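# Plug the outlets fed by the red and blue funnels

## Task

Pipes behind the cover may cross, so trace each funnel to the outlet section it really feeds. Set the red plug on the flat front face of the section fed by the red-banded funnel, and the blue plug on the flat front face of the section fed by the blue-banded funnel. Marbles may be dropped from just above into the funnels or back into their tray. Nothing but a marble may leave the table, and losing a marble is still a penalty. Both plugs must stay in place with no help from the robot, and at the end both grippers must be open and moved away.

## Robot and tools

Robot: two Franka FR3 arms, left_arm and right_arm, each with a Robotiq 2F-140 gripper. The names are labels only and say nothing about image sides. Bases in the scene frame: left_arm at (+0.048, +0.344, 0) m, right_arm at (+0.057, -0.373, 0) m, both turned only slightly about z.

Scene frame: origin on the table top midway between the arms. +x points out over the table, +z points up, and left_arm sits on the +y side. Each result prints every gripper's end_effector_position (metres) and end_effector_quat_wxyz in this frame. The point is midway between the finger pads when closed. Fingers extend along the gripper's +z and close along its y. Closed fingertips sit about 33 mm past that point, open ones about 9 mm past it. Closing pushes the tips about 24 mm further out, so keep that gap above surfaces. Printed positions can be off, more so at long reach.

execute_actions: takes "actions", a list that is empty or holds one item, plus an optional "pictures" boolean (images come by default). An empty list only reports the state. A move is {"rows": [...], "steps": n} with n from 1 to 15 (default 15); each step is 1/30 s. Each row is applied for one step, and the final row repeats if there are fewer rows than steps. A wait is {"steps": n} with n up to 300, counted from the last result, and your reply time counts inside it. A refused call moves nothing.

Row layout: one list of exactly 20 numbers for both arms together, even if only one arm moves. The first 10 are left_arm: seven absolute joint targets in radians, then gripper position, force_limit, speed. The next 10 are right_arm in the same order. Joint order and stated ranges (rad): waist -2.744..2.744, shoulder -1.784..1.784, upper arm roll -2.901..2.901, elbow -3.042..-0.152, forearm roll -2.807..2.807, wrist pitch 0.544..4.517, wrist roll -3.016..3.016. Joint targets are goal angles, not offsets, and read the same way as the Joint positions line. A target more than 0.018 rad beyond a range end is refused if it is also further out than the current angle. Real ends may differ from stated ones by up to 0.018 rad, and targets past them are clipped. When a joint was driven all the way, the result says "joint sent to its limit"; that line may refer to an earlier action. No such line does not mean there is more room.

Gripper numbers, each from -1 to 1, absolute: position +1 is fully open (140 mm), about -0.8 is where the pads touch, and -1 closes until blocked. force_limit is about 14 N at -1, 60 N at 0 and 107 N at +1. speed is about 30, 140 and 250 mm/s at -1, 0 and +1. To keep a gripper unchanged, resend its previous three numbers; a 0 is a real command.

Motion limits: each step, targets are kept within a set lead of the measured angles: 0.248 rad for the first four joints, 0.677 forearm roll, 0.715 wrist pitch, 1.54 wrist roll. Targets are also scaled back if they would move a gripper more than 70 mm in one step. Far goals therefore need several calls. Between calls the arms keep heading to the last row sent. They stop once motion nearly ceases or a step is HELD; after that only a new action moves them further.

Result lines: object_status 0 means moving, 1 blocked while opening, 2 blocked while closing (a grip), 3 reached the request or pads met (a thin part may still be held). After closing, check for 2. position_measured is in counts: 3 is fully open, 230 is pads touching, and it is not linear. A stopped grip holds until the position number changes by 0.01 or more. To squeeze harder, raise force_limit and switch between -1 and -0.98. "joint command not followed" means a clearance check altered joint targets; the rest of the row still ran. HELD flags steps where the row was partly not sent. Joint positions and velocities come per arm in joint order; torques and external torque estimates are noisy and include friction and held weight.

Faults: a joint reaching its load limit (35, 35, 32, 30, 12, 12, 12 N m) or 40 N of outside force on an arm, tool or held part stops that arm for 10 s. Held weight counts. Long holding heats motors: MOTOR HOT warns, and OVER-TEMPERATURE FAULT brakes the arm until it cools. Do not let the arms collide or press together.

Other tools: zoom_image takes camera (cam_high, cam_left_wrist, cam_right_wrist) and region [x0, y0, x1, y1] in image pixels from the top-left, at most 504 by 504. All images are 504x504. read_manual returns only licence texts. finished_scene takes the scene number, ends it for good and reports success.

Cautions: parts may get brief tugs or pushes. Never knock anything except a marble off the table. Avoid drops, slips, slams and hard pushes. Release only when each plug rests by itself, then open and pull both arms away.

Each tool is called after "Emit:" as name([rows], argument=value, ...), one row to a line, values as JSON.

## Session

Emit:
execute_actions(actions=[])

Scene clock: 0.00 s of 6600.00 s.
left_arm: end_effector_position=(+0.6183, +0.8677, +0.3217) position_measured=3 object_status=3 end_effector_quat_wxyz=(+0.246, +0.617, +0.208, +0.719) | right_arm: end_effector_position=(+0.6474, -0.1297, +0.2335) position_measured=3 object_status=3 end_effector_quat_wxyz=(-0.270, +0.721, -0.476, +0.426)
Joint positions: left_arm=[ 1.13   0.472 -0.03  -1.95  -2.026  1.763  0.281] | right_arm=[-0.339 -0.102  0.683 -2.429 -1.99   2.709  1.923]
Joint velocities: left_arm=[-0.001 -0.     0.001  0.    -0.001  0.     0.   ] | right_arm=[-0.001  0.001 -0.001  0.001 -0.001  0.     0.001]
Joint torques (N m, as the joint torque sensors report them, + toward a larger angle): no reading
External joint torques (N m, as the arm's controller estimates them; a push from outside toward a larger angle lowers the number): no reading

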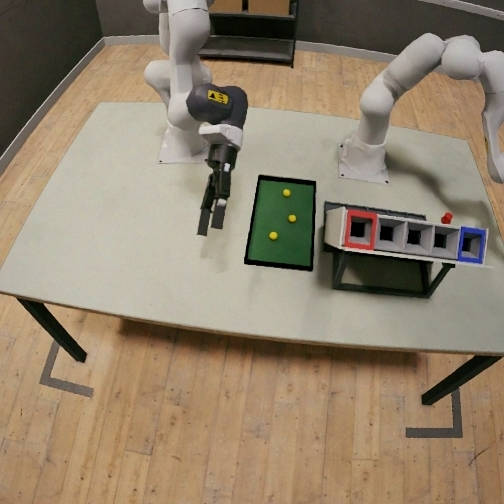

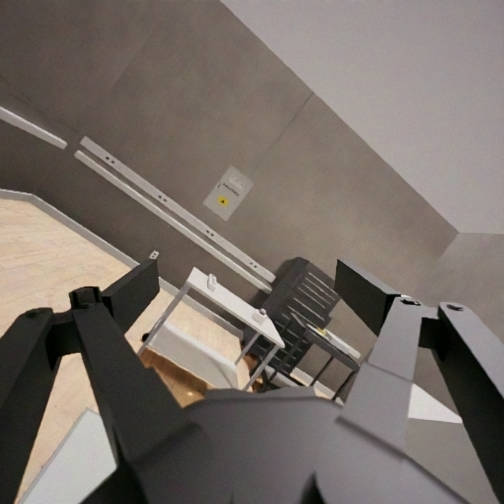

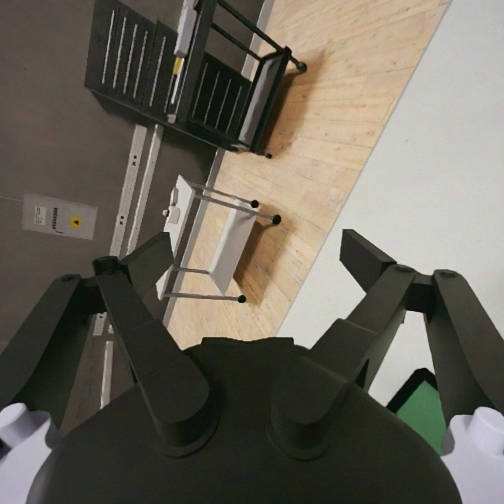

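Emit:
zoom_image(camera="cam_high", region=[230, 130, 504, 320])

Region (230, 130, 504, 320) of cam_high's 504x504 image, scaled by 1.839, with more detail than that image has; it fills the top 349 rows of this view, and the rest is white.

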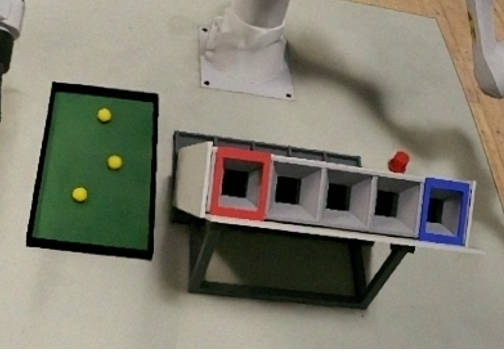

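Emit:
execute_actions([
  {"rows":[[1.13,-0.7,0,-2.1,-2.0,1.76,-0.5,1,0,0,-0.4,-0.6,0,-2.2,-1.99,2.4,1,1,0,0]],"steps":15},
], pictures=false)

Emit:
execute_actions([
  {"steps":45},
], pictures=false)

Emit:
execute_actions([
  {"rows":[[0.2,-0.7,0,-2.3,0,1.8,-1.37,1,0,0,0.1,-0.5,0,-2.2,0,1.75,-1.4,1,0,0]],"steps":15},
], pictures=false)

Emit:
execute_actions([
  {"steps":90},
])

Scene clock: 14.27 s of 6600.00 s.
left_arm: end_effector_position=(+0.5651, +0.7907, +0.6152) position_measured=3 object_status=3 end_effector_quat_wxyz=(+0.299, +0.567, +0.177, +0.747) | right_arm: end_effector_position=(+0.7311, -0.2772, +0.4588) position_measured=3 object_status=3 end_effector_quat_wxyz=(-0.229, +0.603, -0.449, +0.618)
Joint positions: left_arm=[ 1.129 -0.073 -0.005 -2.086 -2.011  1.765 -0.141] | right_arm=[-0.368 -0.296  0.487 -2.303 -1.99   2.598  1.704]
Joint velocities: left_arm=[ 0.002 -1.02   0.006 -0.008  0.003 -0.005 -0.479] | right_arm=[-0.077 -0.446 -0.429  0.199  0.    -0.204 -0.41 ]
Joint torques (N m, as the joint torque sensors report them, + toward a larger angle): left_arm=[  0.05 -23.71  -0.29  23.6   -0.87  -2.1   -0.25] | right_arm=[  1.23 -16.57  -3.43  21.77   0.23  -1.27  -0.2 ]
External joint torques (N m, as the arm's controller estimates them; a push from outside toward a larger angle lowers the number): left_arm=[ 0.03 -1.06 -0.47  1.14  0.85 -0.27 -0.3 ] | right_arm=[-0.27 -1.21 -1.42 -0.24 -0.02 -0.48 -0.17]
Steps of this call (steps 1 to 90: nothing new was sent; then 10.77 s passed at rest; steps 91 to 105: all 15 steps of this action). Readings (joint positions | what the end effector reports):
91: left_arm=[1.129 0.445 -0.026 -1.983 -2.023 1.764 0.228] | right_arm=[-0.337 -0.107 0.676 -2.425 -1.990 2.704 1.909] | left_arm position_measured=3 object_status=3 | right_arm position_measured=3 object_status=3
92: left_arm=[1.129 0.405 -0.021 -2.016 -2.019 1.765 0.181] | right_arm=[-0.338 -0.118 0.666 -2.416 -1.990 2.697 1.894] | left_arm position_measured=3 object_status=3 | right_arm position_measured=3 object_status=3
94: left_arm=[1.129 0.326 -0.014 -2.048 -2.015 1.765 0.108] | right_arm=[-0.343 -0.143 0.641 -2.395 -1.990 2.680 1.864] | left_arm position_measured=3 object_status=3 | right_arm position_measured=3 object_status=3
98: left_arm=[1.129 0.175 -0.008 -2.072 -2.013 1.765 -0.002] | right_arm=[-0.353 -0.195 0.588 -2.356 -1.990 2.649 1.805] | left_arm position_measured=3 object_status=3 | right_arm position_measured=3 object_status=3
105: the state above

Scene clock: 15.77 s of 6600.00 s.
left_arm: end_effector_position=(+0.4414, +0.5366, +0.9228) position_measured=3 object_status=3 end_effector_quat_wxyz=(+0.296, +0.530, +0.016, +0.794) | right_arm: end_effector_position=(+0.5741, -0.6537, +0.7645) position_measured=3 object_status=3 end_effector_quat_wxyz=(+0.102, +0.415, -0.448, +0.785)
Joint positions: left_arm=[ 1.129 -0.702 -0.002 -2.099 -2.004  1.759 -0.49 ] | right_arm=[-0.401 -0.6    0.001 -2.199 -1.99   2.403  1.032]
Joint velocities: left_arm=[ 0.    -0.001 -0.    -0.    -0.     0.001 -0.023] | right_arm=[-0.    -0.002  0.    -0.    -0.    -0.003 -0.092]
Joint torques (N m, as the joint torque sensors report them, + toward a larger angle): left_arm=[ 0.66 -4.34  1.69 24.37 -1.16 -0.79 -0.05] | right_arm=[  0.17 -10.3   -0.23  23.15  -0.14  -1.7   -0.01]
External joint torques (N m, as the arm's controller estimates them; a push from outside toward a larger angle lowers the number): left_arm=[ 0.67  2.13  0.43  1.63  0.82  0.1  -0.09] | right_arm=[ 0.18  1.48 -0.19 -1.59 -0.03 -0.32  0.  ]
Steps of this call (steps 1 to 45: the robot went on to your last target). Readings (joint positions | what the end effector reports):
1: left_arm=[1.129 -0.108 -0.004 -2.087 -2.011 1.765 -0.156] | right_arm=[-0.369 -0.312 0.471 -2.296 -1.990 2.592 1.690] | left_arm position_measured=3 object_status=3 | right_arm position_measured=3 object_status=3
2: left_arm=[1.129 -0.143 -0.004 -2.088 -2.011 1.765 -0.172] | right_arm=[-0.371 -0.327 0.456 -2.291 -1.990 2.585 1.676] | left_arm position_measured=3 object_status=3 | right_arm position_measured=3 object_status=3
4: left_arm=[1.129 -0.211 -0.004 -2.089 -2.011 1.765 -0.200] | right_arm=[-0.374 -0.359 0.424 -2.280 -1.990 2.572 1.648] | left_arm position_measured=3 object_status=3 | right_arm position_measured=3 object_status=3
8: left_arm=[1.129 -0.348 -0.004 -2.091 -2.010 1.764 -0.249] | right_arm=[-0.378 -0.420 0.356 -2.260 -1.990 2.548 1.592] | left_arm position_measured=3 object_status=3 | right_arm position_measured=3 object_status=3
45: the state above

Scene clock: 16.27 s of 6600.00 s.
left_arm: end_effector_position=(+0.5258, +0.4352, +0.6740) position_measured=3 object_status=3 end_effector_quat_wxyz=(+0.376, +0.762, +0.068, +0.523) | right_arm: end_effector_position=(+0.5817, -0.5340, +0.5438) position_measured=3 object_status=3 end_effector_quat_wxyz=(+0.203, +0.695, -0.505, +0.470)
Joint positions: left_arm=[ 0.83  -0.705  0.003 -2.243 -1.388  1.776 -0.782] | right_arm=[-0.006 -0.515 -0.001 -2.198 -1.079  1.98   0.123]
Joint velocities: left_arm=[-0.673  0.004 -0.029 -0.184  1.352  0.002 -0.552] | right_arm=[ 0.367  0.046  0.015 -0.006  1.498 -0.399 -1.571]
Joint torques (N m, as the joint torque sensors report them, + toward a larger angle): left_arm=[ 0.22 -6.04  1.21 26.53 -0.99  1.34 -0.11] | right_arm=[  0.24 -13.31   1.    23.59  -0.19   0.8   -0.4 ]
External joint torques (N m, as the arm's controller estimates them; a push from outside toward a larger angle lowers the number): left_arm=[-2.37  2.25 -0.68  0.82  1.16  0.27 -0.18] | right_arm=[ 2.44  1.96  2.57 -1.4   1.06 -0.35 -0.43]
Steps of this call (steps 1 to 15: all 15 steps of this action). Readings (joint positions | what the end effector reports):
1: left_arm=[1.115 -0.704 0.003 -2.106 -1.972 1.761 -0.509] | right_arm=[-0.371 -0.593 -0.005 -2.197 -1.919 2.348 0.958] | left_arm position_measured=3 object_status=3 | right_arm position_measured=3 object_status=3
2: left_arm=[1.098 -0.706 0.004 -2.118 -1.937 1.763 -0.529] | right_arm=[-0.336 -0.582 -0.007 -2.195 -1.844 2.297 0.884] | left_arm position_measured=3 object_status=3 | right_arm position_measured=3 object_status=3
4: left_arm=[1.063 -0.706 0.004 -2.144 -1.863 1.765 -0.568] | right_arm=[-0.269 -0.561 -0.006 -2.195 -1.707 2.216 0.747] | left_arm position_measured=3 object_status=3 | right_arm position_measured=3 object_status=3
8: left_arm=[0.986 -0.705 0.004 -2.189 -1.706 1.769 -0.646] | right_arm=[-0.148 -0.533 -0.005 -2.197 -1.464 2.103 0.506] | left_arm position_measured=3 object_status=3 | right_arm position_measured=3 object_status=3
15: the state above

Scene clock: 19.27 s of 6600.00 s.
left_arm: end_effector_position=(+0.4354, +0.4178, +0.4044) position_measured=3 object_status=3 end_effector_quat_wxyz=(-0.018, +0.995, -0.007, +0.097) | right_arm: end_effector_position=(+0.4632, -0.2770, +0.3699) position_measured=3 object_status=3 end_effector_quat_wxyz=(-0.004, +0.999, +0.030, +0.027)
Joint positions: left_arm=[ 0.202 -0.7   -0.002 -2.299 -0.004  1.797 -1.366] | right_arm=[ 0.099 -0.501 -0.001 -2.199 -0.003  1.753 -1.396]
Joint velocities: left_arm=[ 0.     0.    -0.    -0.     0.001 -0.     0.   ] | right_arm=[ 0.002 -0.001  0.001 -0.     0.    -0.    -0.001]
Joint torques (N m, as the joint torque sensors report them, + toward a larger angle): left_arm=[-1.49 -7.44 -0.57 25.36  1.64  3.27 -0.14] | right_arm=[  0.95 -13.58   1.61  22.9    1.54   2.57   0.03]
External joint torques (N m, as the arm's controller estimates them; a push from outside toward a larger angle lowers the number): left_arm=[-1.5   0.49  0.03  1.15  0.78  0.33 -0.14] | right_arm=[ 0.84  1.03  1.94 -1.45  0.67 -0.08  0.03]
Steps of this call (steps 1 to 75: the robot went on to your last target; steps 76 to 90: nothing new was sent). Readings (joint positions | what the end effector reports):
1: left_arm=[0.805 -0.704 0.003 -2.249 -1.337 1.777 -0.801] | right_arm=[0.006 -0.514 -0.001 -2.198 -1.024 1.966 0.069] | left_arm position_measured=3 object_status=3 | right_arm position_measured=3 object_status=3
2: left_arm=[0.779 -0.704 0.003 -2.254 -1.284 1.778 -0.820] | right_arm=[0.016 -0.513 -0.001 -2.198 -0.969 1.953 0.017] | left_arm position_measured=3 object_status=3 | right_arm position_measured=3 object_status=3
4: left_arm=[0.724 -0.704 0.003 -2.264 -1.172 1.780 -0.859] | right_arm=[0.034 -0.511 -0.001 -2.198 -0.859 1.930 -0.082] | left_arm position_measured=3 object_status=3 | right_arm position_measured=3 object_status=3
8: left_arm=[0.596 -0.704 0.003 -2.279 -0.913 1.784 -0.938] | right_arm=[0.058 -0.508 -0.001 -2.198 -0.635 1.890 -0.262] | left_arm position_measured=3 object_status=3 | right_arm position_measured=3 object_status=3
90: the state above
All arms were judged still, so your last target was given up. Only a new action makes them travel on or press farther. Fingers that are still opening or closing keep moving.

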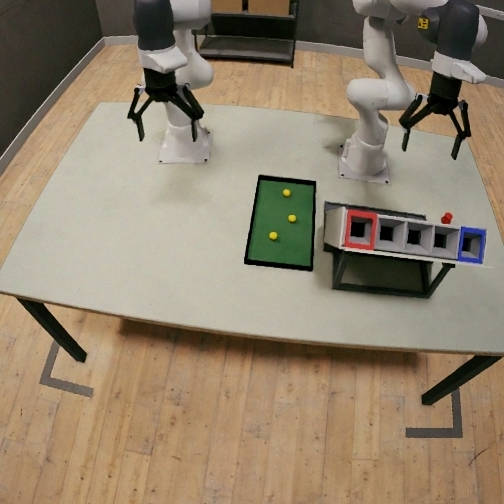

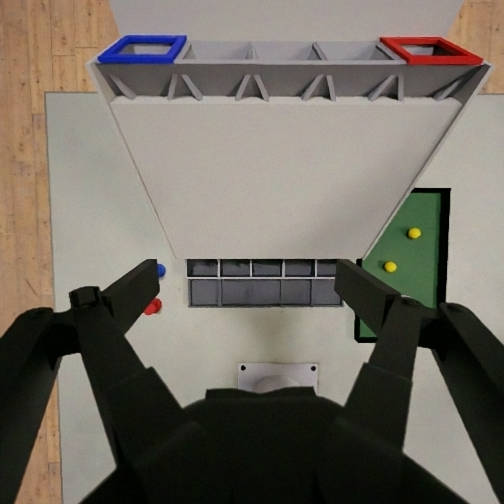

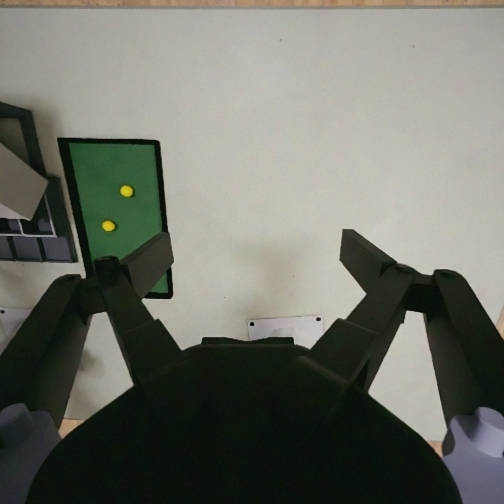

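Emit:
execute_actions([
  {"rows":[[-0.649,-0.6,0,-2.3,0,1.75,-2.23,0.1,-0.5,0,-0.6,-0.5,0,-2.2,0,1.75,-1.4,1,0,0]],"steps":15},
], pictures=false)

Emit:
execute_actions([
  {"steps":20},
], pictures=false)

Emit:
execute_actions([
  {"rows":[[-0.649,0.041,0,-2.209,0,2.25,-2.23,0.1,-0.5,0,-0.6,-0.5,0,-2.2,0,1.75,-1.4,1,0,0]],"steps":15},
], pictures=false)

Emit:
execute_actions([
  {"steps":30},
])

Scene clock: 41.43 s of 6600.00 s.
left_arm: end_effector_position=(+0.3684, +0.1259, +0.3601) position_measured=108 object_status=0 end_effector_quat_wxyz=(+0.013, +0.994, -0.102, +0.027) | right_arm: end_effector_position=(+0.4324, -0.5556, +0.3692) position_measured=3 object_status=3 end_effector_quat_wxyz=(+0.002, +0.951, -0.308, +0.027)
Joint positions: left_arm=[-0.583 -0.601 -0.005 -2.301 -0.     1.76  -1.964] | right_arm=[-0.581 -0.5   -0.009 -2.199 -0.     1.752 -1.396]
Joint velocities: left_arm=[-0.963  0.004 -0.138  0.001 -0.002 -0.042 -0.864] | right_arm=[-0.354 -0.    -0.006 -0.     0.     0.    -0.   ]
Joint torques (N m, as the joint torque sensors report them, + toward a larger angle): left_arm=[  7.04 -10.42   9.72  26.84   0.89   2.13  -0.2 ] | right_arm=[  5.83 -14.51   7.29  22.61   0.87   2.4    0.01]
External joint torques (N m, as the arm's controller estimates them; a push from outside toward a larger angle lowers the number): left_arm=[-2.67  2.15 -0.57  2.41 -0.97 -0.42 -0.18] | right_arm=[-0.8   0.46 -0.23 -1.65 -0.72 -0.21  0.06]
Steps of this call (steps 1 to 90: nothing new was sent; then 18.67 s passed at rest; steps 91 to 105: all 15 steps of this action). Readings (joint positions | what the end effector reports):
91: left_arm=[0.163 -0.691 0.011 -2.295 -0.002 1.794 -1.422] | right_arm=[0.061 -0.501 0.013 -2.199 -0.001 1.752 -1.396] | left_arm position_measured=3 object_status=0 | right_arm position_measured=3 object_status=3
92: left_arm=[0.114 -0.676 0.013 -2.294 -0.001 1.790 -1.476] | right_arm=[0.014 -0.501 0.016 -2.199 -0.000 1.752 -1.396] | left_arm position_measured=10 object_status=0 | right_arm position_measured=3 object_status=3
94: left_arm=[0.011 -0.645 0.011 -2.296 -0.001 1.783 -1.574] | right_arm=[-0.087 -0.501 0.012 -2.199 -0.000 1.752 -1.396] | left_arm position_measured=25 object_status=0 | right_arm position_measured=3 object_status=3
98: left_arm=[-0.207 -0.611 0.006 -2.300 -0.001 1.771 -1.742] | right_arm=[-0.297 -0.500 0.005 -2.199 0.000 1.752 -1.396] | left_arm position_measured=55 object_status=0 | right_arm position_measured=3 object_status=3
105: the state above

Scene clock: 42.10 s of 6600.00 s.
left_arm: end_effector_position=(+0.3527, +0.1082, +0.3593) position_measured=117 object_status=3 end_effector_quat_wxyz=(+0.016, +1.000, -0.016, +0.022) | right_arm: end_effector_position=(+0.4303, -0.5599, +0.3692) position_measured=3 object_status=3 end_effector_quat_wxyz=(+0.003, +0.949, -0.314, +0.026)
Joint positions: left_arm=[-0.647 -0.601 -0.002 -2.301 -0.     1.753 -2.197] | right_arm=[-0.599 -0.5   -0.002 -2.199 -0.     1.752 -1.396]
Joint velocities: left_arm=[ 0.     0.     0.001 -0.001  0.001 -0.001 -0.096] | right_arm=[ 0.     0.001 -0.002 -0.001 -0.    -0.    -0.   ]
Joint torques (N m, as the joint torque sensors report them, + toward a larger angle): left_arm=[ -0.93 -10.7    0.69  25.86   0.81   2.29  -0.1 ] | right_arm=[ -1.01 -13.75   2.2   23.1    0.85   2.53  -0.09]
External joint torques (N m, as the arm's controller estimates them; a push from outside toward a larger angle lowers the number): left_arm=[-0.93  0.51  1.24  1.57 -0.09 -0.33 -0.11] | right_arm=[-0.98  0.77  2.69 -1.17 -0.01 -0.11 -0.09]
Steps of this call (steps 1 to 20: the robot went on to your last target). Readings (joint positions | what the end effector reports):
1: left_arm=[-0.608 -0.601 -0.009 -2.301 -0.000 1.759 -1.991] | right_arm=[-0.589 -0.500 -0.009 -2.199 -0.000 1.752 -1.396] | left_arm position_measured=116 object_status=0 | right_arm position_measured=3 object_status=3
2: left_arm=[-0.624 -0.601 -0.010 -2.301 -0.000 1.758 -2.016] | right_arm=[-0.594 -0.500 -0.008 -2.199 -0.000 1.752 -1.396] | left_arm position_measured=117 object_status=0 | right_arm position_measured=3 object_status=3
4: left_arm=[-0.639 -0.601 -0.008 -2.301 -0.000 1.756 -2.057] | right_arm=[-0.597 -0.500 -0.006 -2.199 -0.000 1.752 -1.396] | left_arm position_measured=117 object_status=0 | right_arm position_measured=3 object_status=3
8: left_arm=[-0.646 -0.601 -0.003 -2.301 -0.000 1.754 -2.117] | right_arm=[-0.598 -0.500 -0.003 -2.199 -0.000 1.752 -1.396] | left_arm position_measured=117 object_status=3 | right_arm position_measured=3 object_status=3
20: the state above

Scene clock: 42.60 s of 6600.00 s.
left_arm: end_effector_position=(+0.4534, +0.0301, +0.1639) position_measured=117 object_status=3 end_effector_quat_wxyz=(-0.013, +1.000, -0.008, -0.017) | right_arm: end_effector_position=(+0.4303, -0.5599, +0.3692) position_measured=3 object_status=3 end_effector_quat_wxyz=(+0.003, +0.949, -0.314, +0.026)
Joint positions: left_arm=[-0.647 -0.002 -0.002 -2.213 -0.     2.167 -2.214] | right_arm=[-0.599 -0.5   -0.002 -2.199 -0.     1.752 -1.396]
Joint velocities: left_arm=[-0.001  0.901 -0.    -0.119  0.     0.443 -0.038] | right_arm=[-0.001  0.001  0.001 -0.001 -0.001  0.001 -0.   ]
Joint torques (N m, as the joint torque sensors report them, + toward a larger angle): left_arm=[ -1.22 -49.17   0.96  32.76   0.73   3.78  -0.19] | right_arm=[ -0.66 -14.65   1.6   23.     0.82   2.55  -0.09]
External joint torques (N m, as the arm's controller estimates them; a push from outside toward a larger angle lowers the number): left_arm=[-1.36  1.4   0.82  1.36 -0.01  0.45 -0.17] | right_arm=[-0.71 -0.13  1.98 -1.25 -0.04 -0.08 -0.09]
Steps of this call (steps 1 to 15: all 15 steps of this action). Readings (joint positions | what the end effector reports):
1: left_arm=[-0.647 -0.585 -0.002 -2.290 -0.000 1.780 -2.198] | right_arm=[-0.599 -0.500 -0.002 -2.199 -0.000 1.752 -1.396] | left_arm position_measured=117 object_status=3 | right_arm position_measured=3 object_status=3
2: left_arm=[-0.647 -0.558 -0.002 -2.276 -0.000 1.815 -2.199] | right_arm=[-0.599 -0.500 -0.002 -2.199 -0.000 1.752 -1.396] | left_arm position_measured=117 object_status=3 | right_arm position_measured=3 object_status=3
4: left_arm=[-0.647 -0.492 -0.002 -2.253 -0.000 1.885 -2.201] | right_arm=[-0.599 -0.500 -0.002 -2.199 -0.000 1.752 -1.396] | left_arm position_measured=117 object_status=3 | right_arm position_measured=3 object_status=3
8: left_arm=[-0.647 -0.323 -0.002 -2.220 -0.000 2.016 -2.206] | right_arm=[-0.599 -0.500 -0.002 -2.199 -0.000 1.752 -1.396] | left_arm position_measured=117 object_status=3 | right_arm position_measured=3 object_status=3
15: the state above

Scene clock: 43.60 s of 6600.00 s.
left_arm: end_effector_position=(+0.4685, +0.0184, +0.1482) position_measured=117 object_status=3 end_effector_quat_wxyz=(-0.002, +1.000, -0.002, -0.002) | right_arm: end_effector_position=(+0.4303, -0.5599, +0.3692) position_measured=3 object_status=3 end_effector_quat_wxyz=(+0.003, +0.949, -0.314, +0.026)
Joint positions: left_arm=[-0.647  0.043 -0.002 -2.21  -0.     2.247 -2.226] | right_arm=[-0.599 -0.5   -0.002 -2.199 -0.     1.752 -1.396]
Joint velocities: left_arm=[-0.001 -0.    -0.     0.001  0.001  0.002 -0.002] | right_arm=[ 0.    -0.     0.     0.     0.002  0.     0.001]
Joint torques (N m, as the joint torque sensors report them, + toward a larger angle): left_arm=[ -1.45 -33.28   0.96  25.08   0.68   2.86  -0.02] | right_arm=[ -0.04 -14.4    2.2   23.35   0.68   2.47  -0.01]
External joint torques (N m, as the arm's controller estimates them; a push from outside toward a larger angle lowers the number): left_arm=[-1.34 -1.38  1.03  2.42 -0.02  0.37 -0.02] | right_arm=[-0.09  0.35  2.59 -1.04 -0.19 -0.18 -0.01]
Steps of this call (steps 1 to 30: the robot went on to your last target). Readings (joint positions | what the end effector reports):
1: left_arm=[-0.647 0.022 -0.002 -2.217 -0.000 2.180 -2.215] | right_arm=[-0.599 -0.500 -0.002 -2.199 -0.000 1.752 -1.396] | left_arm position_measured=117 object_status=3 | right_arm position_measured=3 object_status=3
2: left_arm=[-0.647 0.037 -0.002 -2.219 -0.000 2.190 -2.217] | right_arm=[-0.599 -0.500 -0.002 -2.199 -0.000 1.752 -1.396] | left_arm position_measured=117 object_status=3 | right_arm position_measured=3 object_status=3
4: left_arm=[-0.647 0.046 -0.002 -2.219 -0.000 2.207 -2.218] | right_arm=[-0.599 -0.500 -0.002 -2.199 -0.000 1.752 -1.396] | left_arm position_measured=117 object_status=3 | right_arm position_measured=3 object_status=3
8: left_arm=[-0.647 0.044 -0.002 -2.212 -0.000 2.229 -2.221] | right_arm=[-0.599 -0.500 -0.002 -2.199 -0.000 1.752 -1.396] | left_arm position_measured=117 object_status=3 | right_arm position_measured=3 object_status=3
30: the state above
All arms were judged still, so your last target was given up. Only a new action makes them travel on or press farther. Fingers that are still opening or closing keep moving.

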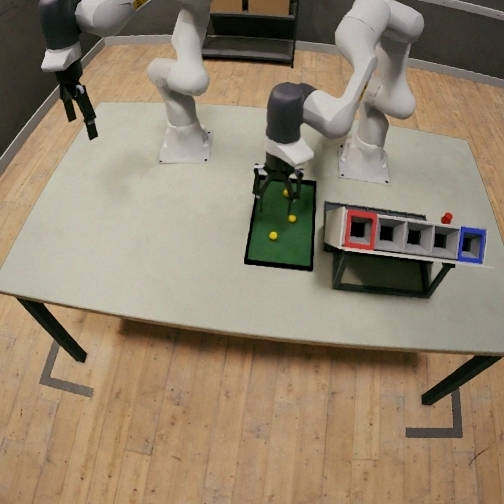

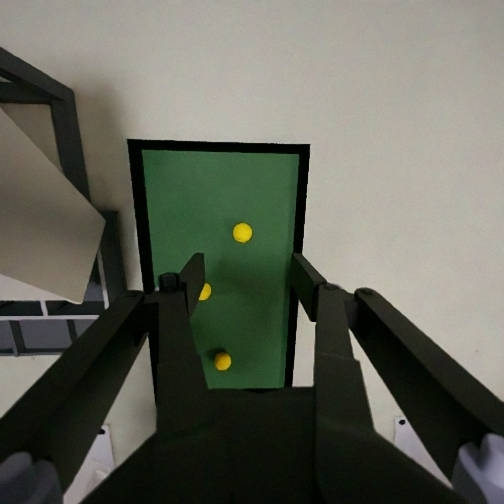

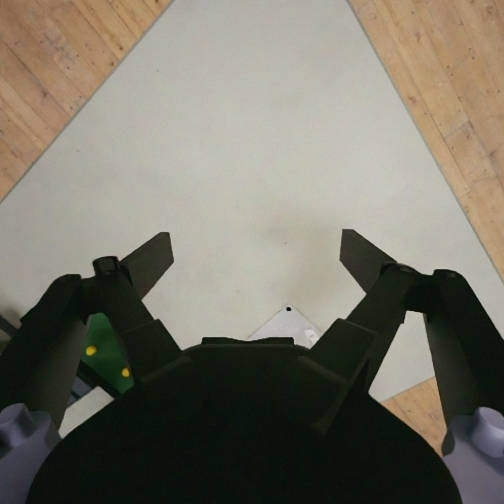

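Emit:
execute_actions([
  {"rows":[[-0.64,0.07,0,-2.215,0,2.285,-2.22,0.1,-0.5,0,-0.6,-0.5,0,-2.2,0,1.75,-1.4,1,0,0],[-0.63,0.1,0,-2.22,0,2.33,-2.21,0.1,-0.5,0,-0.6,-0.5,0,-2.2,0,1.75,-1.4,1,0,0],[-0.624,0.13,0,-2.225,0,2.38,-2.2,0.1,-0.5,0,-0.6,-0.5,0,-2.2,0,1.75,-1.4,1,0,0],[-0.624,0.15,0,-2.23,0,2.41,-2.2,0.1,-0.5,0,-0.6,-0.5,0,-2.2,0,1.75,-1.4,1,0,0],[-0.624,0.17,0,-2.233,0,2.44,-2.2,0.1,-0.5,0,-0.6,-0.5,0,-2.2,0,1.75,-1.4,1,0,0],[-0.624,0.19,0,-2.236,0,2.46,-2.2,0.1,-0.5,0,-0.6,-0.5,0,-2.2,0,1.75,-1.4,1,0,0],[-0.624,0.2,0,-2.238,0,2.47,-2.2,0.1,-0.5,0,-0.6,-0.5,0,-2.2,0,1.75,-1.4,1,0,0],[-0.624,0.21,0,-2.24,0,2.48,-2.2,0.1,-0.5,0,-0.6,-0.5,0,-2.2,0,1.75,-1.4,1,0,0],[-0.624,0.22,0,-2.242,0,2.487,-2.2,0.1,-0.5,0,-0.6,-0.5,0,-2.2,0,1.75,-1.4,1,0,0],[-0.624,0.23,0,-2.244,0,2.487,-2.2,0.1,-0.5,0,-0.6,-0.5,0,-2.2,0,1.75,-1.4,1,0,0],[-0.624,0.242,0,-2.245,0,2.487,-2.2,0.1,-0.5,0,-0.6,-0.5,0,-2.2,0,1.75,-1.4,1,0,0]],"steps":15},
], pictures=false)

Emit:
execute_actions([
  {"steps":15},
])

Scene clock: 53.30 s of 6600.00 s.
left_arm: end_effector_position=(+0.4768, +0.0271, +0.0445) position_measured=117 object_status=3 end_effector_quat_wxyz=(-0.008, +1.000, +0.001, -0.012) | right_arm: end_effector_position=(+0.4302, -0.5599, +0.3691) position_measured=3 object_status=3 end_effector_quat_wxyz=(+0.003, +0.949, -0.314, +0.026)
Joint positions: left_arm=[-0.626  0.241 -0.    -2.247 -0.     2.459 -2.209] | right_arm=[-0.599 -0.5   -0.002 -2.199 -0.     1.752 -1.396]
Joint velocities: left_arm=[ 0.     0.038  0.     0.    -0.     0.14   0.015] | right_arm=[ 0.002 -0.    -0.001 -0.001 -0.     0.    -0.   ]
Joint torques (N m, as the joint torque sensors report them, + toward a larger angle): left_arm=[  1.58 -37.69  -0.39  22.51   0.49   3.18   0.32] | right_arm=[ -0.71 -13.92   1.54  22.85   0.82   2.45  -0.09]
External joint torques (N m, as the arm's controller estimates them; a push from outside toward a larger angle lowers the number): left_arm=[ 1.58  0.7  -0.64  0.94 -0.07  0.55  0.32] | right_arm=[-0.77  0.72  1.91 -1.45 -0.04 -0.19 -0.09]
Steps of this call (steps 1 to 90: nothing new was sent; then 6.20 s passed at rest; steps 91 to 105: all 15 steps of this action). Readings (joint positions | what the end effector reports):
91: left_arm=[-0.646 0.046 -0.002 -2.210 -0.000 2.254 -2.226] | right_arm=[-0.599 -0.500 -0.002 -2.199 -0.000 1.752 -1.396] | left_arm position_measured=117 object_status=3 | right_arm position_measured=3 object_status=3
92: left_arm=[-0.643 0.055 -0.002 -2.210 -0.000 2.267 -2.225] | right_arm=[-0.599 -0.500 -0.002 -2.199 -0.000 1.752 -1.396] | left_arm position_measured=117 object_status=3 | right_arm position_measured=3 object_status=3
94: left_arm=[-0.634 0.093 -0.002 -2.213 -0.000 2.310 -2.221] | right_arm=[-0.599 -0.500 -0.002 -2.199 -0.000 1.752 -1.396] | left_arm position_measured=117 object_status=3 | right_arm position_measured=3 object_status=3
98: left_arm=[-0.626 0.179 -0.000 -2.233 -0.000 2.393 -2.215] | right_arm=[-0.599 -0.500 -0.002 -2.199 -0.000 1.752 -1.396] | left_arm position_measured=117 object_status=3 | right_arm position_measured=3 object_status=3
105: the state above

Scene clock: 53.80 s of 6600.00 s.
left_arm: end_effector_position=(+0.4828, +0.0227, +0.0462) position_measured=117 object_status=3 end_effector_quat_wxyz=(-0.002, +1.000, -0.001, -0.002) | right_arm: end_effector_position=(+0.4302, -0.5599, +0.3691) position_measured=3 object_status=3 end_effector_quat_wxyz=(+0.003, +0.949, -0.314, +0.026)
Joint positions: left_arm=[-0.626  0.242 -0.    -2.246 -0.     2.483 -2.205] | right_arm=[-0.599 -0.5   -0.002 -2.199 -0.     1.752 -1.396]
Joint velocities: left_arm=[ 0.001  0.     0.001 -0.     0.001  0.008  0.003] | right_arm=[ 0.     0.001 -0.     0.    -0.     0.     0.001]
Joint torques (N m, as the joint torque sensors report them, + toward a larger angle): left_arm=[  0.86 -36.52  -0.32  22.81   0.53   2.8    0.34] | right_arm=[ -0.32 -14.91   1.93  21.76   0.86   2.49   0.  ]
External joint torques (N m, as the arm's controller estimates them; a push from outside toward a larger angle lowers the number): left_arm=[ 0.77 -0.7  -0.65  2.8  -0.02  0.31  0.34] | right_arm=[-0.38 -0.29  2.29 -2.57  0.   -0.15  0.  ]
Steps of this call (steps 1 to 15: the robot went on to your last target). Readings (joint positions | what the end effector reports):
1: left_arm=[-0.626 0.242 -0.000 -2.247 -0.000 2.464 -2.208] | right_arm=[-0.599 -0.500 -0.002 -2.199 -0.000 1.752 -1.396] | left_arm position_measured=117 object_status=3 | right_arm position_measured=3 object_status=3
2: left_arm=[-0.626 0.242 -0.000 -2.247 -0.000 2.467 -2.208] | right_arm=[-0.599 -0.500 -0.002 -2.199 -0.000 1.752 -1.396] | left_arm position_measured=117 object_status=3 | right_arm position_measured=3 object_status=3
4: left_arm=[-0.626 0.242 -0.000 -2.246 -0.000 2.473 -2.207] | right_arm=[-0.599 -0.500 -0.002 -2.199 -0.000 1.752 -1.396] | left_arm position_measured=117 object_status=3 | right_arm position_measured=3 object_status=3
8: left_arm=[-0.626 0.242 -0.000 -2.246 -0.000 2.479 -2.206] | right_arm=[-0.599 -0.500 -0.002 -2.199 -0.000 1.752 -1.396] | left_arm position_measured=117 object_status=3 | right_arm position_measured=3 object_status=3
15: the state above

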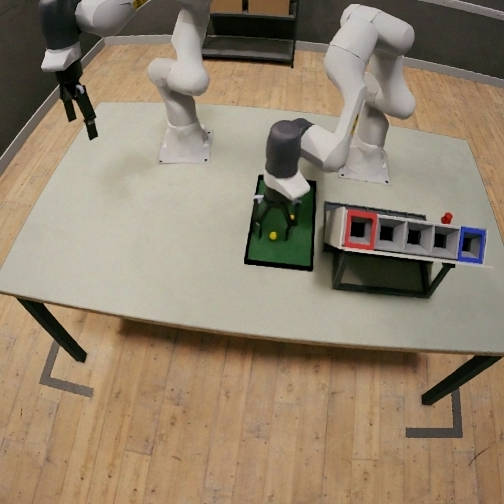

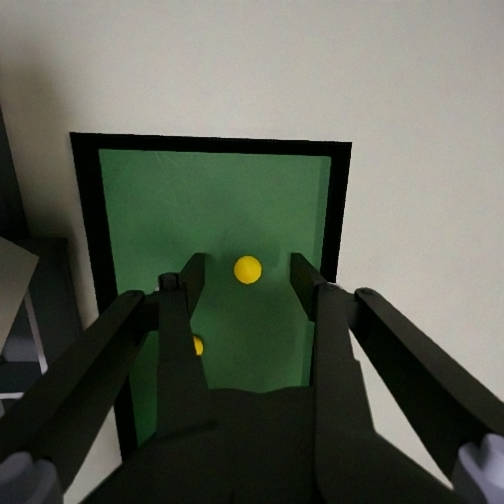

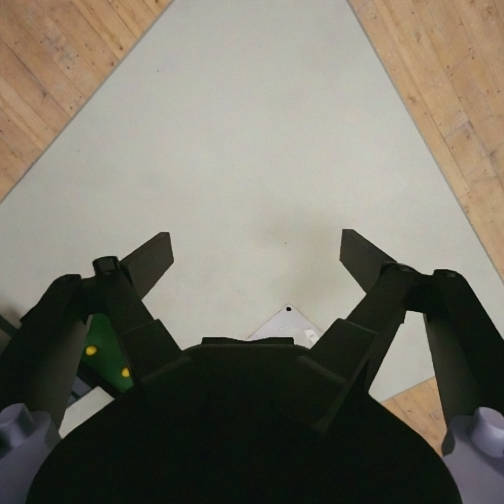

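Well centred.

Emit:
execute_actions([
  {"rows":[[-0.624,0.244,0,-2.245,0,2.489,-2.2,-1,-0.6,-0.3,-0.6,-0.5,0,-2.2,0,1.75,-1.4,1,0,0]],"steps":15},
], pictures=false)

Emit:
execute_actions([
  {"steps":12},
])

Scene clock: 59.00 s of 6600.00 s.
left_arm: end_effector_position=(+0.4837, +0.0221, +0.0465) position_measured=197 object_status=0 end_effector_quat_wxyz=(-0.001, +1.000, -0.001, -0.001) | right_arm: end_effector_position=(+0.4302, -0.5599, +0.3691) position_measured=3 object_status=3 end_effector_quat_wxyz=(+0.003, +0.949, -0.314, +0.026)
Joint positions: left_arm=[-0.626  0.242 -0.    -2.246 -0.     2.486 -2.204] | right_arm=[-0.599 -0.5   -0.002 -2.199 -0.     1.752 -1.396]
Joint velocities: left_arm=[ 0.     0.001 -0.001  0.001 -0.001 -0.    -0.   ] | right_arm=[-0.001  0.    -0.    -0.001  0.     0.001  0.001]
Joint torques (N m, as the joint torque sensors report them, + toward a larger angle): left_arm=[  1.83 -35.09  -0.2   22.17   0.46   2.88   0.35] | right_arm=[ -1.36 -14.92   1.79  23.12   0.82   2.55  -0.02]
External joint torques (N m, as the arm's controller estimates them; a push from outside toward a larger angle lowers the number): left_arm=[ 1.9   0.65 -0.39  2.2  -0.1   0.41  0.35] | right_arm=[-1.32 -0.24  2.26 -1.23 -0.04 -0.09 -0.02]
Steps of this call (steps 1 to 15: the robot went on to your last target; steps 16 to 90: nothing new was sent; then 1.70 s passed at rest; steps 91 to 105: all 15 steps of this action). Readings (joint positions | what the end effector reports):
91: left_arm=[-0.626 0.242 -0.000 -2.246 -0.000 2.485 -2.204] | right_arm=[-0.599 -0.500 -0.002 -2.199 -0.000 1.752 -1.396] | left_arm position_measured=117 object_status=0 | right_arm position_measured=3 object_status=3
92: left_arm=[-0.626 0.242 -0.000 -2.246 -0.000 2.485 -2.204] | right_arm=[-0.599 -0.500 -0.002 -2.199 -0.000 1.752 -1.396] | left_arm position_measured=122 object_status=0 | right_arm position_measured=3 object_status=3
94: left_arm=[-0.626 0.242 -0.000 -2.246 -0.000 2.485 -2.204] | right_arm=[-0.599 -0.500 -0.002 -2.199 -0.000 1.752 -1.396] | left_arm position_measured=133 object_status=0 | right_arm position_measured=3 object_status=3
98: left_arm=[-0.626 0.242 -0.000 -2.246 -0.000 2.486 -2.204] | right_arm=[-0.599 -0.500 -0.002 -2.199 -0.000 1.752 -1.396] | left_arm position_measured=156 object_status=0 | right_arm position_measured=3 object_status=3
105: the state above

Scene clock: 59.40 s of 6600.00 s.
left_arm: end_effector_position=(+0.4837, +0.0221, +0.0465) position_measured=198 object_status=2 end_effector_quat_wxyz=(-0.001, +1.000, -0.001, -0.001) | right_arm: end_effector_position=(+0.4302, -0.5599, +0.3691) position_measured=3 object_status=3 end_effector_quat_wxyz=(+0.003, +0.949, -0.314, +0.026)
Joint positions: left_arm=[-0.626  0.242 -0.    -2.246 -0.     2.486 -2.204] | right_arm=[-0.599 -0.5   -0.002 -2.199 -0.     1.752 -1.396]
Joint velocities: left_arm=[ 0.001  0.001  0.    -0.001 -0.    -0.001  0.001] | right_arm=[-0.     0.     0.     0.    -0.001  0.    -0.001]
Joint torques (N m, as the joint torque sensors report them, + toward a larger angle): left_arm=[  1.17 -34.28  -0.1   22.77   0.47   2.89   0.4 ] | right_arm=[ -0.57 -14.21   1.75  22.82   0.8    2.48   0.02]
External joint torques (N m, as the arm's controller estimates them; a push from outside toward a larger angle lowers the number): left_arm=[ 1.06  1.46 -0.45  2.81 -0.07  0.41  0.4 ] | right_arm=[-0.54  0.5   2.23 -1.56 -0.06 -0.17  0.02]
Steps of this call (steps 1 to 12: the robot went on to your last target). Readings (joint positions | what the end effector reports):
1: left_arm=[-0.626 0.242 -0.000 -2.246 -0.000 2.486 -2.204] | right_arm=[-0.599 -0.500 -0.002 -2.199 -0.000 1.752 -1.396] | left_arm position_measured=198 object_status=0 | right_arm position_measured=3 object_status=3
2: left_arm=[-0.626 0.242 -0.000 -2.246 -0.000 2.486 -2.204] | right_arm=[-0.599 -0.500 -0.002 -2.199 -0.000 1.752 -1.396] | left_arm position_measured=198 object_status=0 | right_arm position_measured=3 object_status=3
4: left_arm=[-0.626 0.242 -0.000 -2.246 -0.000 2.486 -2.204] | right_arm=[-0.599 -0.500 -0.002 -2.199 -0.000 1.752 -1.396] | left_arm position_measured=198 object_status=0 | right_arm position_measured=3 object_status=3
8: left_arm=[-0.626 0.242 -0.000 -2.246 -0.000 2.486 -2.204] | right_arm=[-0.599 -0.500 -0.002 -2.199 -0.000 1.752 -1.396] | left_arm position_measured=198 object_status=2 | right_arm position_measured=3 object_status=3
12: the state above

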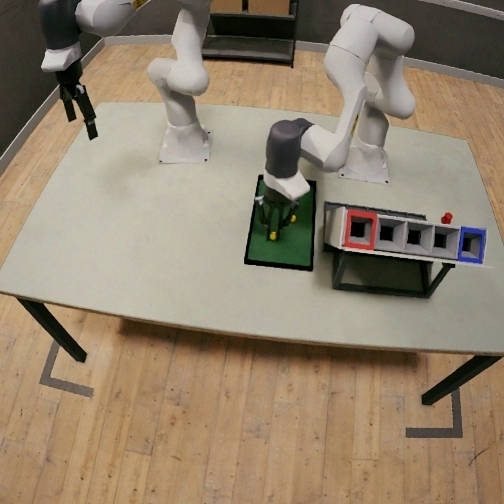

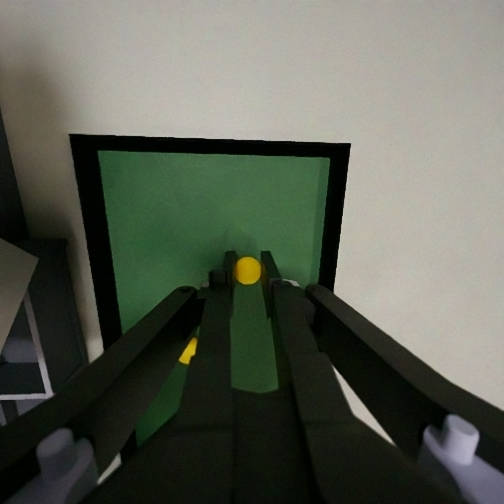

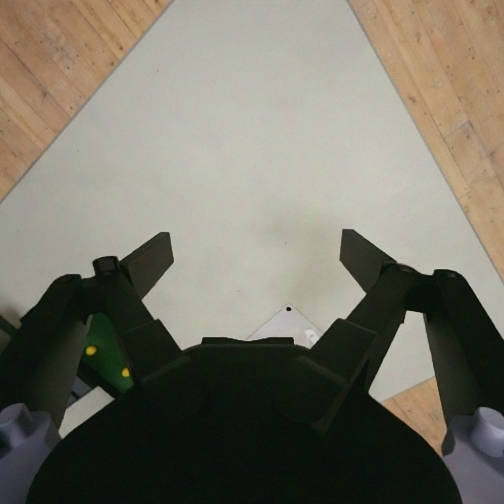

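Emit:
execute_actions([
  {"rows":[[-0.624,0.15,0,-2.2,0,2.35,-2.2,-1,-0.6,-0.3,-0.6,-0.5,0,-2.2,0,1.75,-1.4,1,0,0],[-0.624,0.1,0,-2.15,0,2.25,-2.2,-1,-0.6,-0.3,-0.6,-0.5,0,-2.2,0,1.75,-1.4,1,0,0],[-0.624,0.05,0,-2.05,0,2.1,-2.2,-1,-0.6,-0.3,-0.6,-0.5,0,-2.2,0,1.75,-1.4,1,0,0],[-0.624,0.018,0,-1.45,0,1.469,-2.2,-1,-0.6,-0.3,-0.6,-0.5,0,-2.2,0,1.75,-1.4,1,0,0]],"steps":15},
], pictures=false)

Emit:
execute_actions([
  {"steps":30},
], pictures=false)

Emit:
execute_actions([
  {"rows":[[-0.2,0.018,0,-1.45,0,1.469,-1.78,-1,-0.6,-0.3,-0.6,-0.5,0,-2.2,0,1.75,-1.4,1,0,0]],"steps":15},
], pictures=false)

Emit:
execute_actions([
  {"steps":20},
])

Scene clock: 65.57 s of 6600.00 s.
left_arm: end_effector_position=(+0.5167, -0.0023, +0.3343) position_measured=198 object_status=2 end_effector_quat_wxyz=(+0.006, +1.000, -0.002, +0.008) | right_arm: end_effector_position=(+0.4302, -0.5599, +0.3691) position_measured=3 object_status=3 end_effector_quat_wxyz=(+0.003, +0.949, -0.314, +0.026)
Joint positions: left_arm=[-0.626  0.043 -0.    -1.724 -0.     1.787 -2.204] | right_arm=[-0.599 -0.5   -0.002 -2.199 -0.     1.752 -1.396]
Joint velocities: left_arm=[-0.001 -0.16   0.001  1.391 -0.001 -1.038 -0.001] | right_arm=[ 0.    -0.     0.    -0.    -0.001 -0.001  0.001]
Joint torques (N m, as the joint torque sensors report them, + toward a larger angle): left_arm=[  1.01 -35.11   0.01  22.33   0.7    0.73   0.3 ] | right_arm=[ -1.39 -14.4    1.59  23.55   0.83   2.59   0.01]
External joint torques (N m, as the arm's controller estimates them; a push from outside toward a larger angle lowers the number): left_arm=[ 1.02 -2.36 -0.03  4.04 -0.19 -0.74  0.3 ] | right_arm=[-1.38  0.36  2.05 -0.85 -0.03 -0.06  0.01]
Steps of this call (steps 1 to 15: the robot went on to your last target; steps 16 to 90: nothing new was sent; then 2.67 s passed at rest; steps 91 to 105: all 15 steps of this action). Readings (joint positions | what the end effector reports):
91: left_arm=[-0.626 0.232 -0.000 -2.243 -0.000 2.461 -2.204] | right_arm=[-0.599 -0.500 -0.002 -2.199 -0.000 1.752 -1.396] | left_arm position_measured=198 object_status=2 | right_arm position_measured=3 object_status=3
92: left_arm=[-0.626 0.212 -0.000 -2.230 -0.000 2.430 -2.204] | right_arm=[-0.599 -0.500 -0.002 -2.199 -0.000 1.752 -1.396] | left_arm position_measured=198 object_status=2 | right_arm position_measured=3 object_status=3
94: left_arm=[-0.626 0.169 -0.000 -2.173 -0.000 2.345 -2.204] | right_arm=[-0.599 -0.500 -0.002 -2.199 -0.000 1.752 -1.396] | left_arm position_measured=198 object_status=2 | right_arm position_measured=3 object_status=3
98: left_arm=[-0.626 0.097 -0.000 -2.028 -0.000 2.122 -2.204] | right_arm=[-0.599 -0.500 -0.002 -2.199 -0.000 1.752 -1.396] | left_arm position_measured=198 object_status=2 | right_arm position_measured=3 object_status=3
105: the state above

Scene clock: 66.57 s of 6600.00 s.
left_arm: end_effector_position=(+0.4909, +0.0167, +0.4512) position_measured=198 object_status=2 end_effector_quat_wxyz=(+0.002, +1.000, -0.002, +0.002) | right_arm: end_effector_position=(+0.4302, -0.5599, +0.3691) position_measured=3 object_status=3 end_effector_quat_wxyz=(+0.003, +0.949, -0.314, +0.026)
Joint positions: left_arm=[-0.626  0.017 -0.    -1.45  -0.     1.473 -2.204] | right_arm=[-0.599 -0.5   -0.002 -2.199 -0.     1.752 -1.396]
Joint velocities: left_arm=[ 0.    -0.     0.001  0.001  0.001 -0.006 -0.001] | right_arm=[ 0.     0.001  0.     0.    -0.001  0.001  0.   ]
Joint torques (N m, as the joint torque sensors report them, + toward a larger angle): left_arm=[  1.04 -29.82  -0.24  24.41   0.78   2.3    0.34] | right_arm=[ -0.25 -14.67   1.76  23.21   0.71   2.39  -0.12]
External joint torques (N m, as the arm's controller estimates them; a push from outside toward a larger angle lowers the number): left_arm=[ 0.96  1.44 -0.33  1.5  -0.13 -0.21  0.33] | right_arm=[-0.26  0.01  2.2  -1.16 -0.15 -0.27 -0.12]
Steps of this call (steps 1 to 30: the robot went on to your last target). Readings (joint positions | what the end effector reports):
1: left_arm=[-0.626 0.040 -0.000 -1.674 -0.000 1.751 -2.204] | right_arm=[-0.599 -0.500 -0.002 -2.199 -0.000 1.752 -1.396] | left_arm position_measured=198 object_status=2 | right_arm position_measured=3 object_status=3
2: left_arm=[-0.626 0.036 -0.000 -1.623 -0.000 1.717 -2.204] | right_arm=[-0.599 -0.500 -0.002 -2.199 -0.000 1.752 -1.396] | left_arm position_measured=198 object_status=2 | right_arm position_measured=3 object_status=3
4: left_arm=[-0.626 0.026 -0.000 -1.531 -0.000 1.644 -2.204] | right_arm=[-0.599 -0.500 -0.002 -2.199 -0.000 1.752 -1.396] | left_arm position_measured=198 object_status=2 | right_arm position_measured=3 object_status=3
8: left_arm=[-0.626 0.003 -0.000 -1.455 -0.000 1.554 -2.204] | right_arm=[-0.599 -0.500 -0.002 -2.199 -0.000 1.752 -1.396] | left_arm position_measured=198 object_status=2 | right_arm position_measured=3 object_status=3
30: the state above

Scene clock: 67.07 s of 6600.00 s.
left_arm: end_effector_position=(+0.5879, +0.2351, +0.4504) position_measured=198 object_status=2 end_effector_quat_wxyz=(+0.000, +0.997, +0.072, +0.002) | right_arm: end_effector_position=(+0.4302, -0.5599, +0.3691) position_measured=3 object_status=3 end_effector_quat_wxyz=(+0.003, +0.949, -0.314, +0.026)
Joint positions: left_arm=[-0.2    0.019  0.012 -1.45  -0.     1.472 -1.915] | right_arm=[-0.599 -0.5   -0.002 -2.199 -0.     1.752 -1.396]
Joint velocities: left_arm=[ 0.063 -0.001 -0.026 -0.002 -0.001 -0.003  0.432] | right_arm=[-0.    -0.     0.     0.    -0.    -0.     0.001]
Joint torques (N m, as the joint torque sensors report them, + toward a larger angle): left_arm=[ -3.29 -30.95  -6.07  24.87   0.68   2.28   0.63] | right_arm=[ -0.44 -14.72   0.98  23.13   0.83   2.54  -0.03]
External joint torques (N m, as the arm's controller estimates them; a push from outside toward a larger angle lowers the number): left_arm=[ 1.5   0.29 -1.19  1.89  0.43 -0.24  0.62] | right_arm=[-0.47 -0.08  1.38 -1.21 -0.03 -0.11 -0.03]
Steps of this call (steps 1 to 15: all 15 steps of this action). Readings (joint positions | what the end effector reports):
1: left_arm=[-0.601 0.017 -0.014 -1.450 -0.002 1.473 -2.183] | right_arm=[-0.599 -0.500 -0.002 -2.199 -0.000 1.752 -1.396] | left_arm position_measured=198 object_status=2 | right_arm position_measured=3 object_status=3
2: left_arm=[-0.569 0.017 -0.019 -1.450 -0.003 1.473 -2.163] | right_arm=[-0.599 -0.500 -0.002 -2.199 -0.000 1.752 -1.396] | left_arm position_measured=198 object_status=2 | right_arm position_measured=3 object_status=3
4: left_arm=[-0.498 0.017 -0.018 -1.450 -0.003 1.473 -2.127] | right_arm=[-0.599 -0.500 -0.002 -2.199 -0.000 1.752 -1.396] | left_arm position_measured=198 object_status=2 | right_arm position_measured=3 object_status=3
8: left_arm=[-0.348 0.018 -0.010 -1.450 -0.003 1.473 -2.058] | right_arm=[-0.599 -0.500 -0.002 -2.199 -0.000 1.752 -1.396] | left_arm position_measured=198 object_status=2 | right_arm position_measured=3 object_status=3
15: the state above

Scene clock: 67.73 s of 6600.00 s.
left_arm: end_effector_position=(+0.5867, +0.2304, +0.4503) position_measured=198 object_status=2 end_effector_quat_wxyz=(+0.000, +1.000, +0.010, +0.001) | right_arm: end_effector_position=(+0.4302, -0.5599, +0.3691) position_measured=3 object_status=3 end_effector_quat_wxyz=(+0.003, +0.949, -0.314, +0.026)
Joint positions: left_arm=[-0.199  0.019  0.002 -1.45  -0.     1.472 -1.799] | right_arm=[-0.599 -0.5   -0.002 -2.199 -0.     1.752 -1.396]
Joint velocities: left_arm=[-0.     0.    -0.001  0.     0.    -0.     0.047] | right_arm=[ 0.001 -0.     0.001 -0.002 -0.    -0.    -0.   ]
Joint torques (N m, as the joint torque sensors report them, + toward a larger angle): left_arm=[  0.52 -31.42  -1.26  24.79   0.75   2.15   0.44] | right_arm=[ -0.63 -14.77   1.15  23.22   0.88   2.56   0.02]
External joint torques (N m, as the arm's controller estimates them; a push from outside toward a larger angle lowers the number): left_arm=[ 0.55  0.02 -1.25  1.8  -0.13 -0.38  0.44] | right_arm=[-0.69 -0.1   1.51 -1.11  0.01 -0.08  0.02]
Steps of this call (steps 1 to 20: the robot went on to your last target). Readings (joint positions | what the end effector reports):
1: left_arm=[-0.199 0.019 0.010 -1.450 -0.000 1.472 -1.901] | right_arm=[-0.599 -0.500 -0.002 -2.199 -0.000 1.752 -1.396] | left_arm position_measured=198 object_status=2 | right_arm position_measured=3 object_status=3
2: left_arm=[-0.199 0.019 0.008 -1.450 -0.000 1.472 -1.889] | right_arm=[-0.599 -0.500 -0.002 -2.199 -0.000 1.752 -1.396] | left_arm position_measured=198 object_status=2 | right_arm position_measured=3 object_status=3
4: left_arm=[-0.199 0.019 0.004 -1.450 -0.000 1.472 -1.868] | right_arm=[-0.599 -0.500 -0.002 -2.199 -0.000 1.752 -1.396] | left_arm position_measured=198 object_status=2 | right_arm position_measured=3 object_status=3
8: left_arm=[-0.199 0.019 0.002 -1.450 -0.000 1.472 -1.838] | right_arm=[-0.599 -0.500 -0.002 -2.199 -0.000 1.752 -1.396] | left_arm position_measured=198 object_status=2 | right_arm position_measured=3 object_status=3
20: the state above

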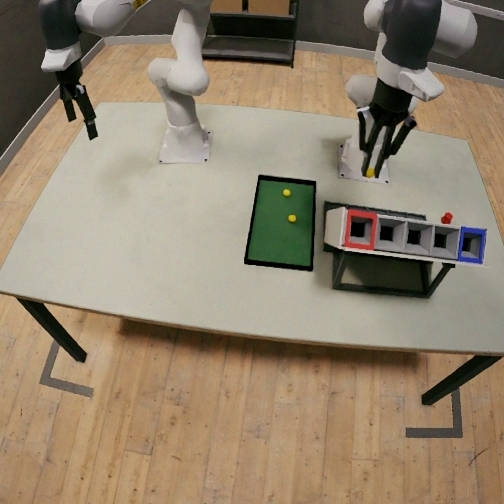

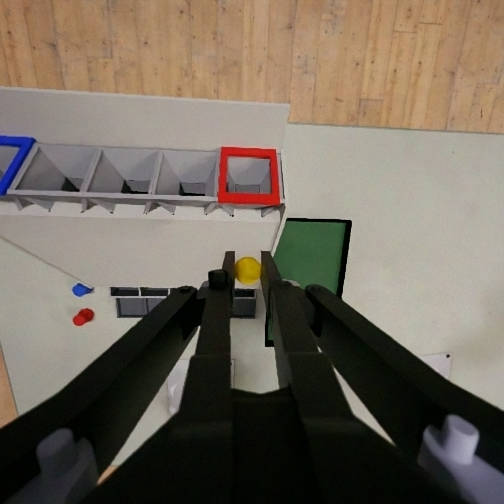

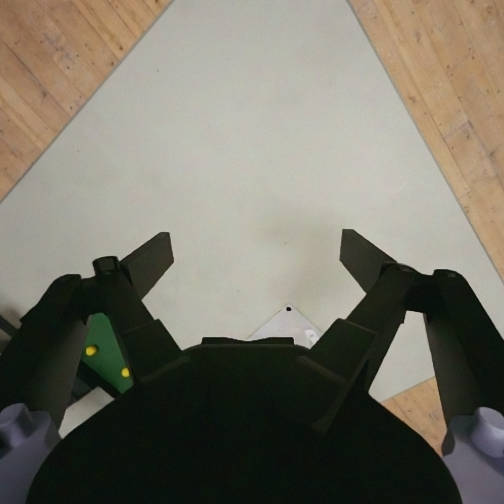

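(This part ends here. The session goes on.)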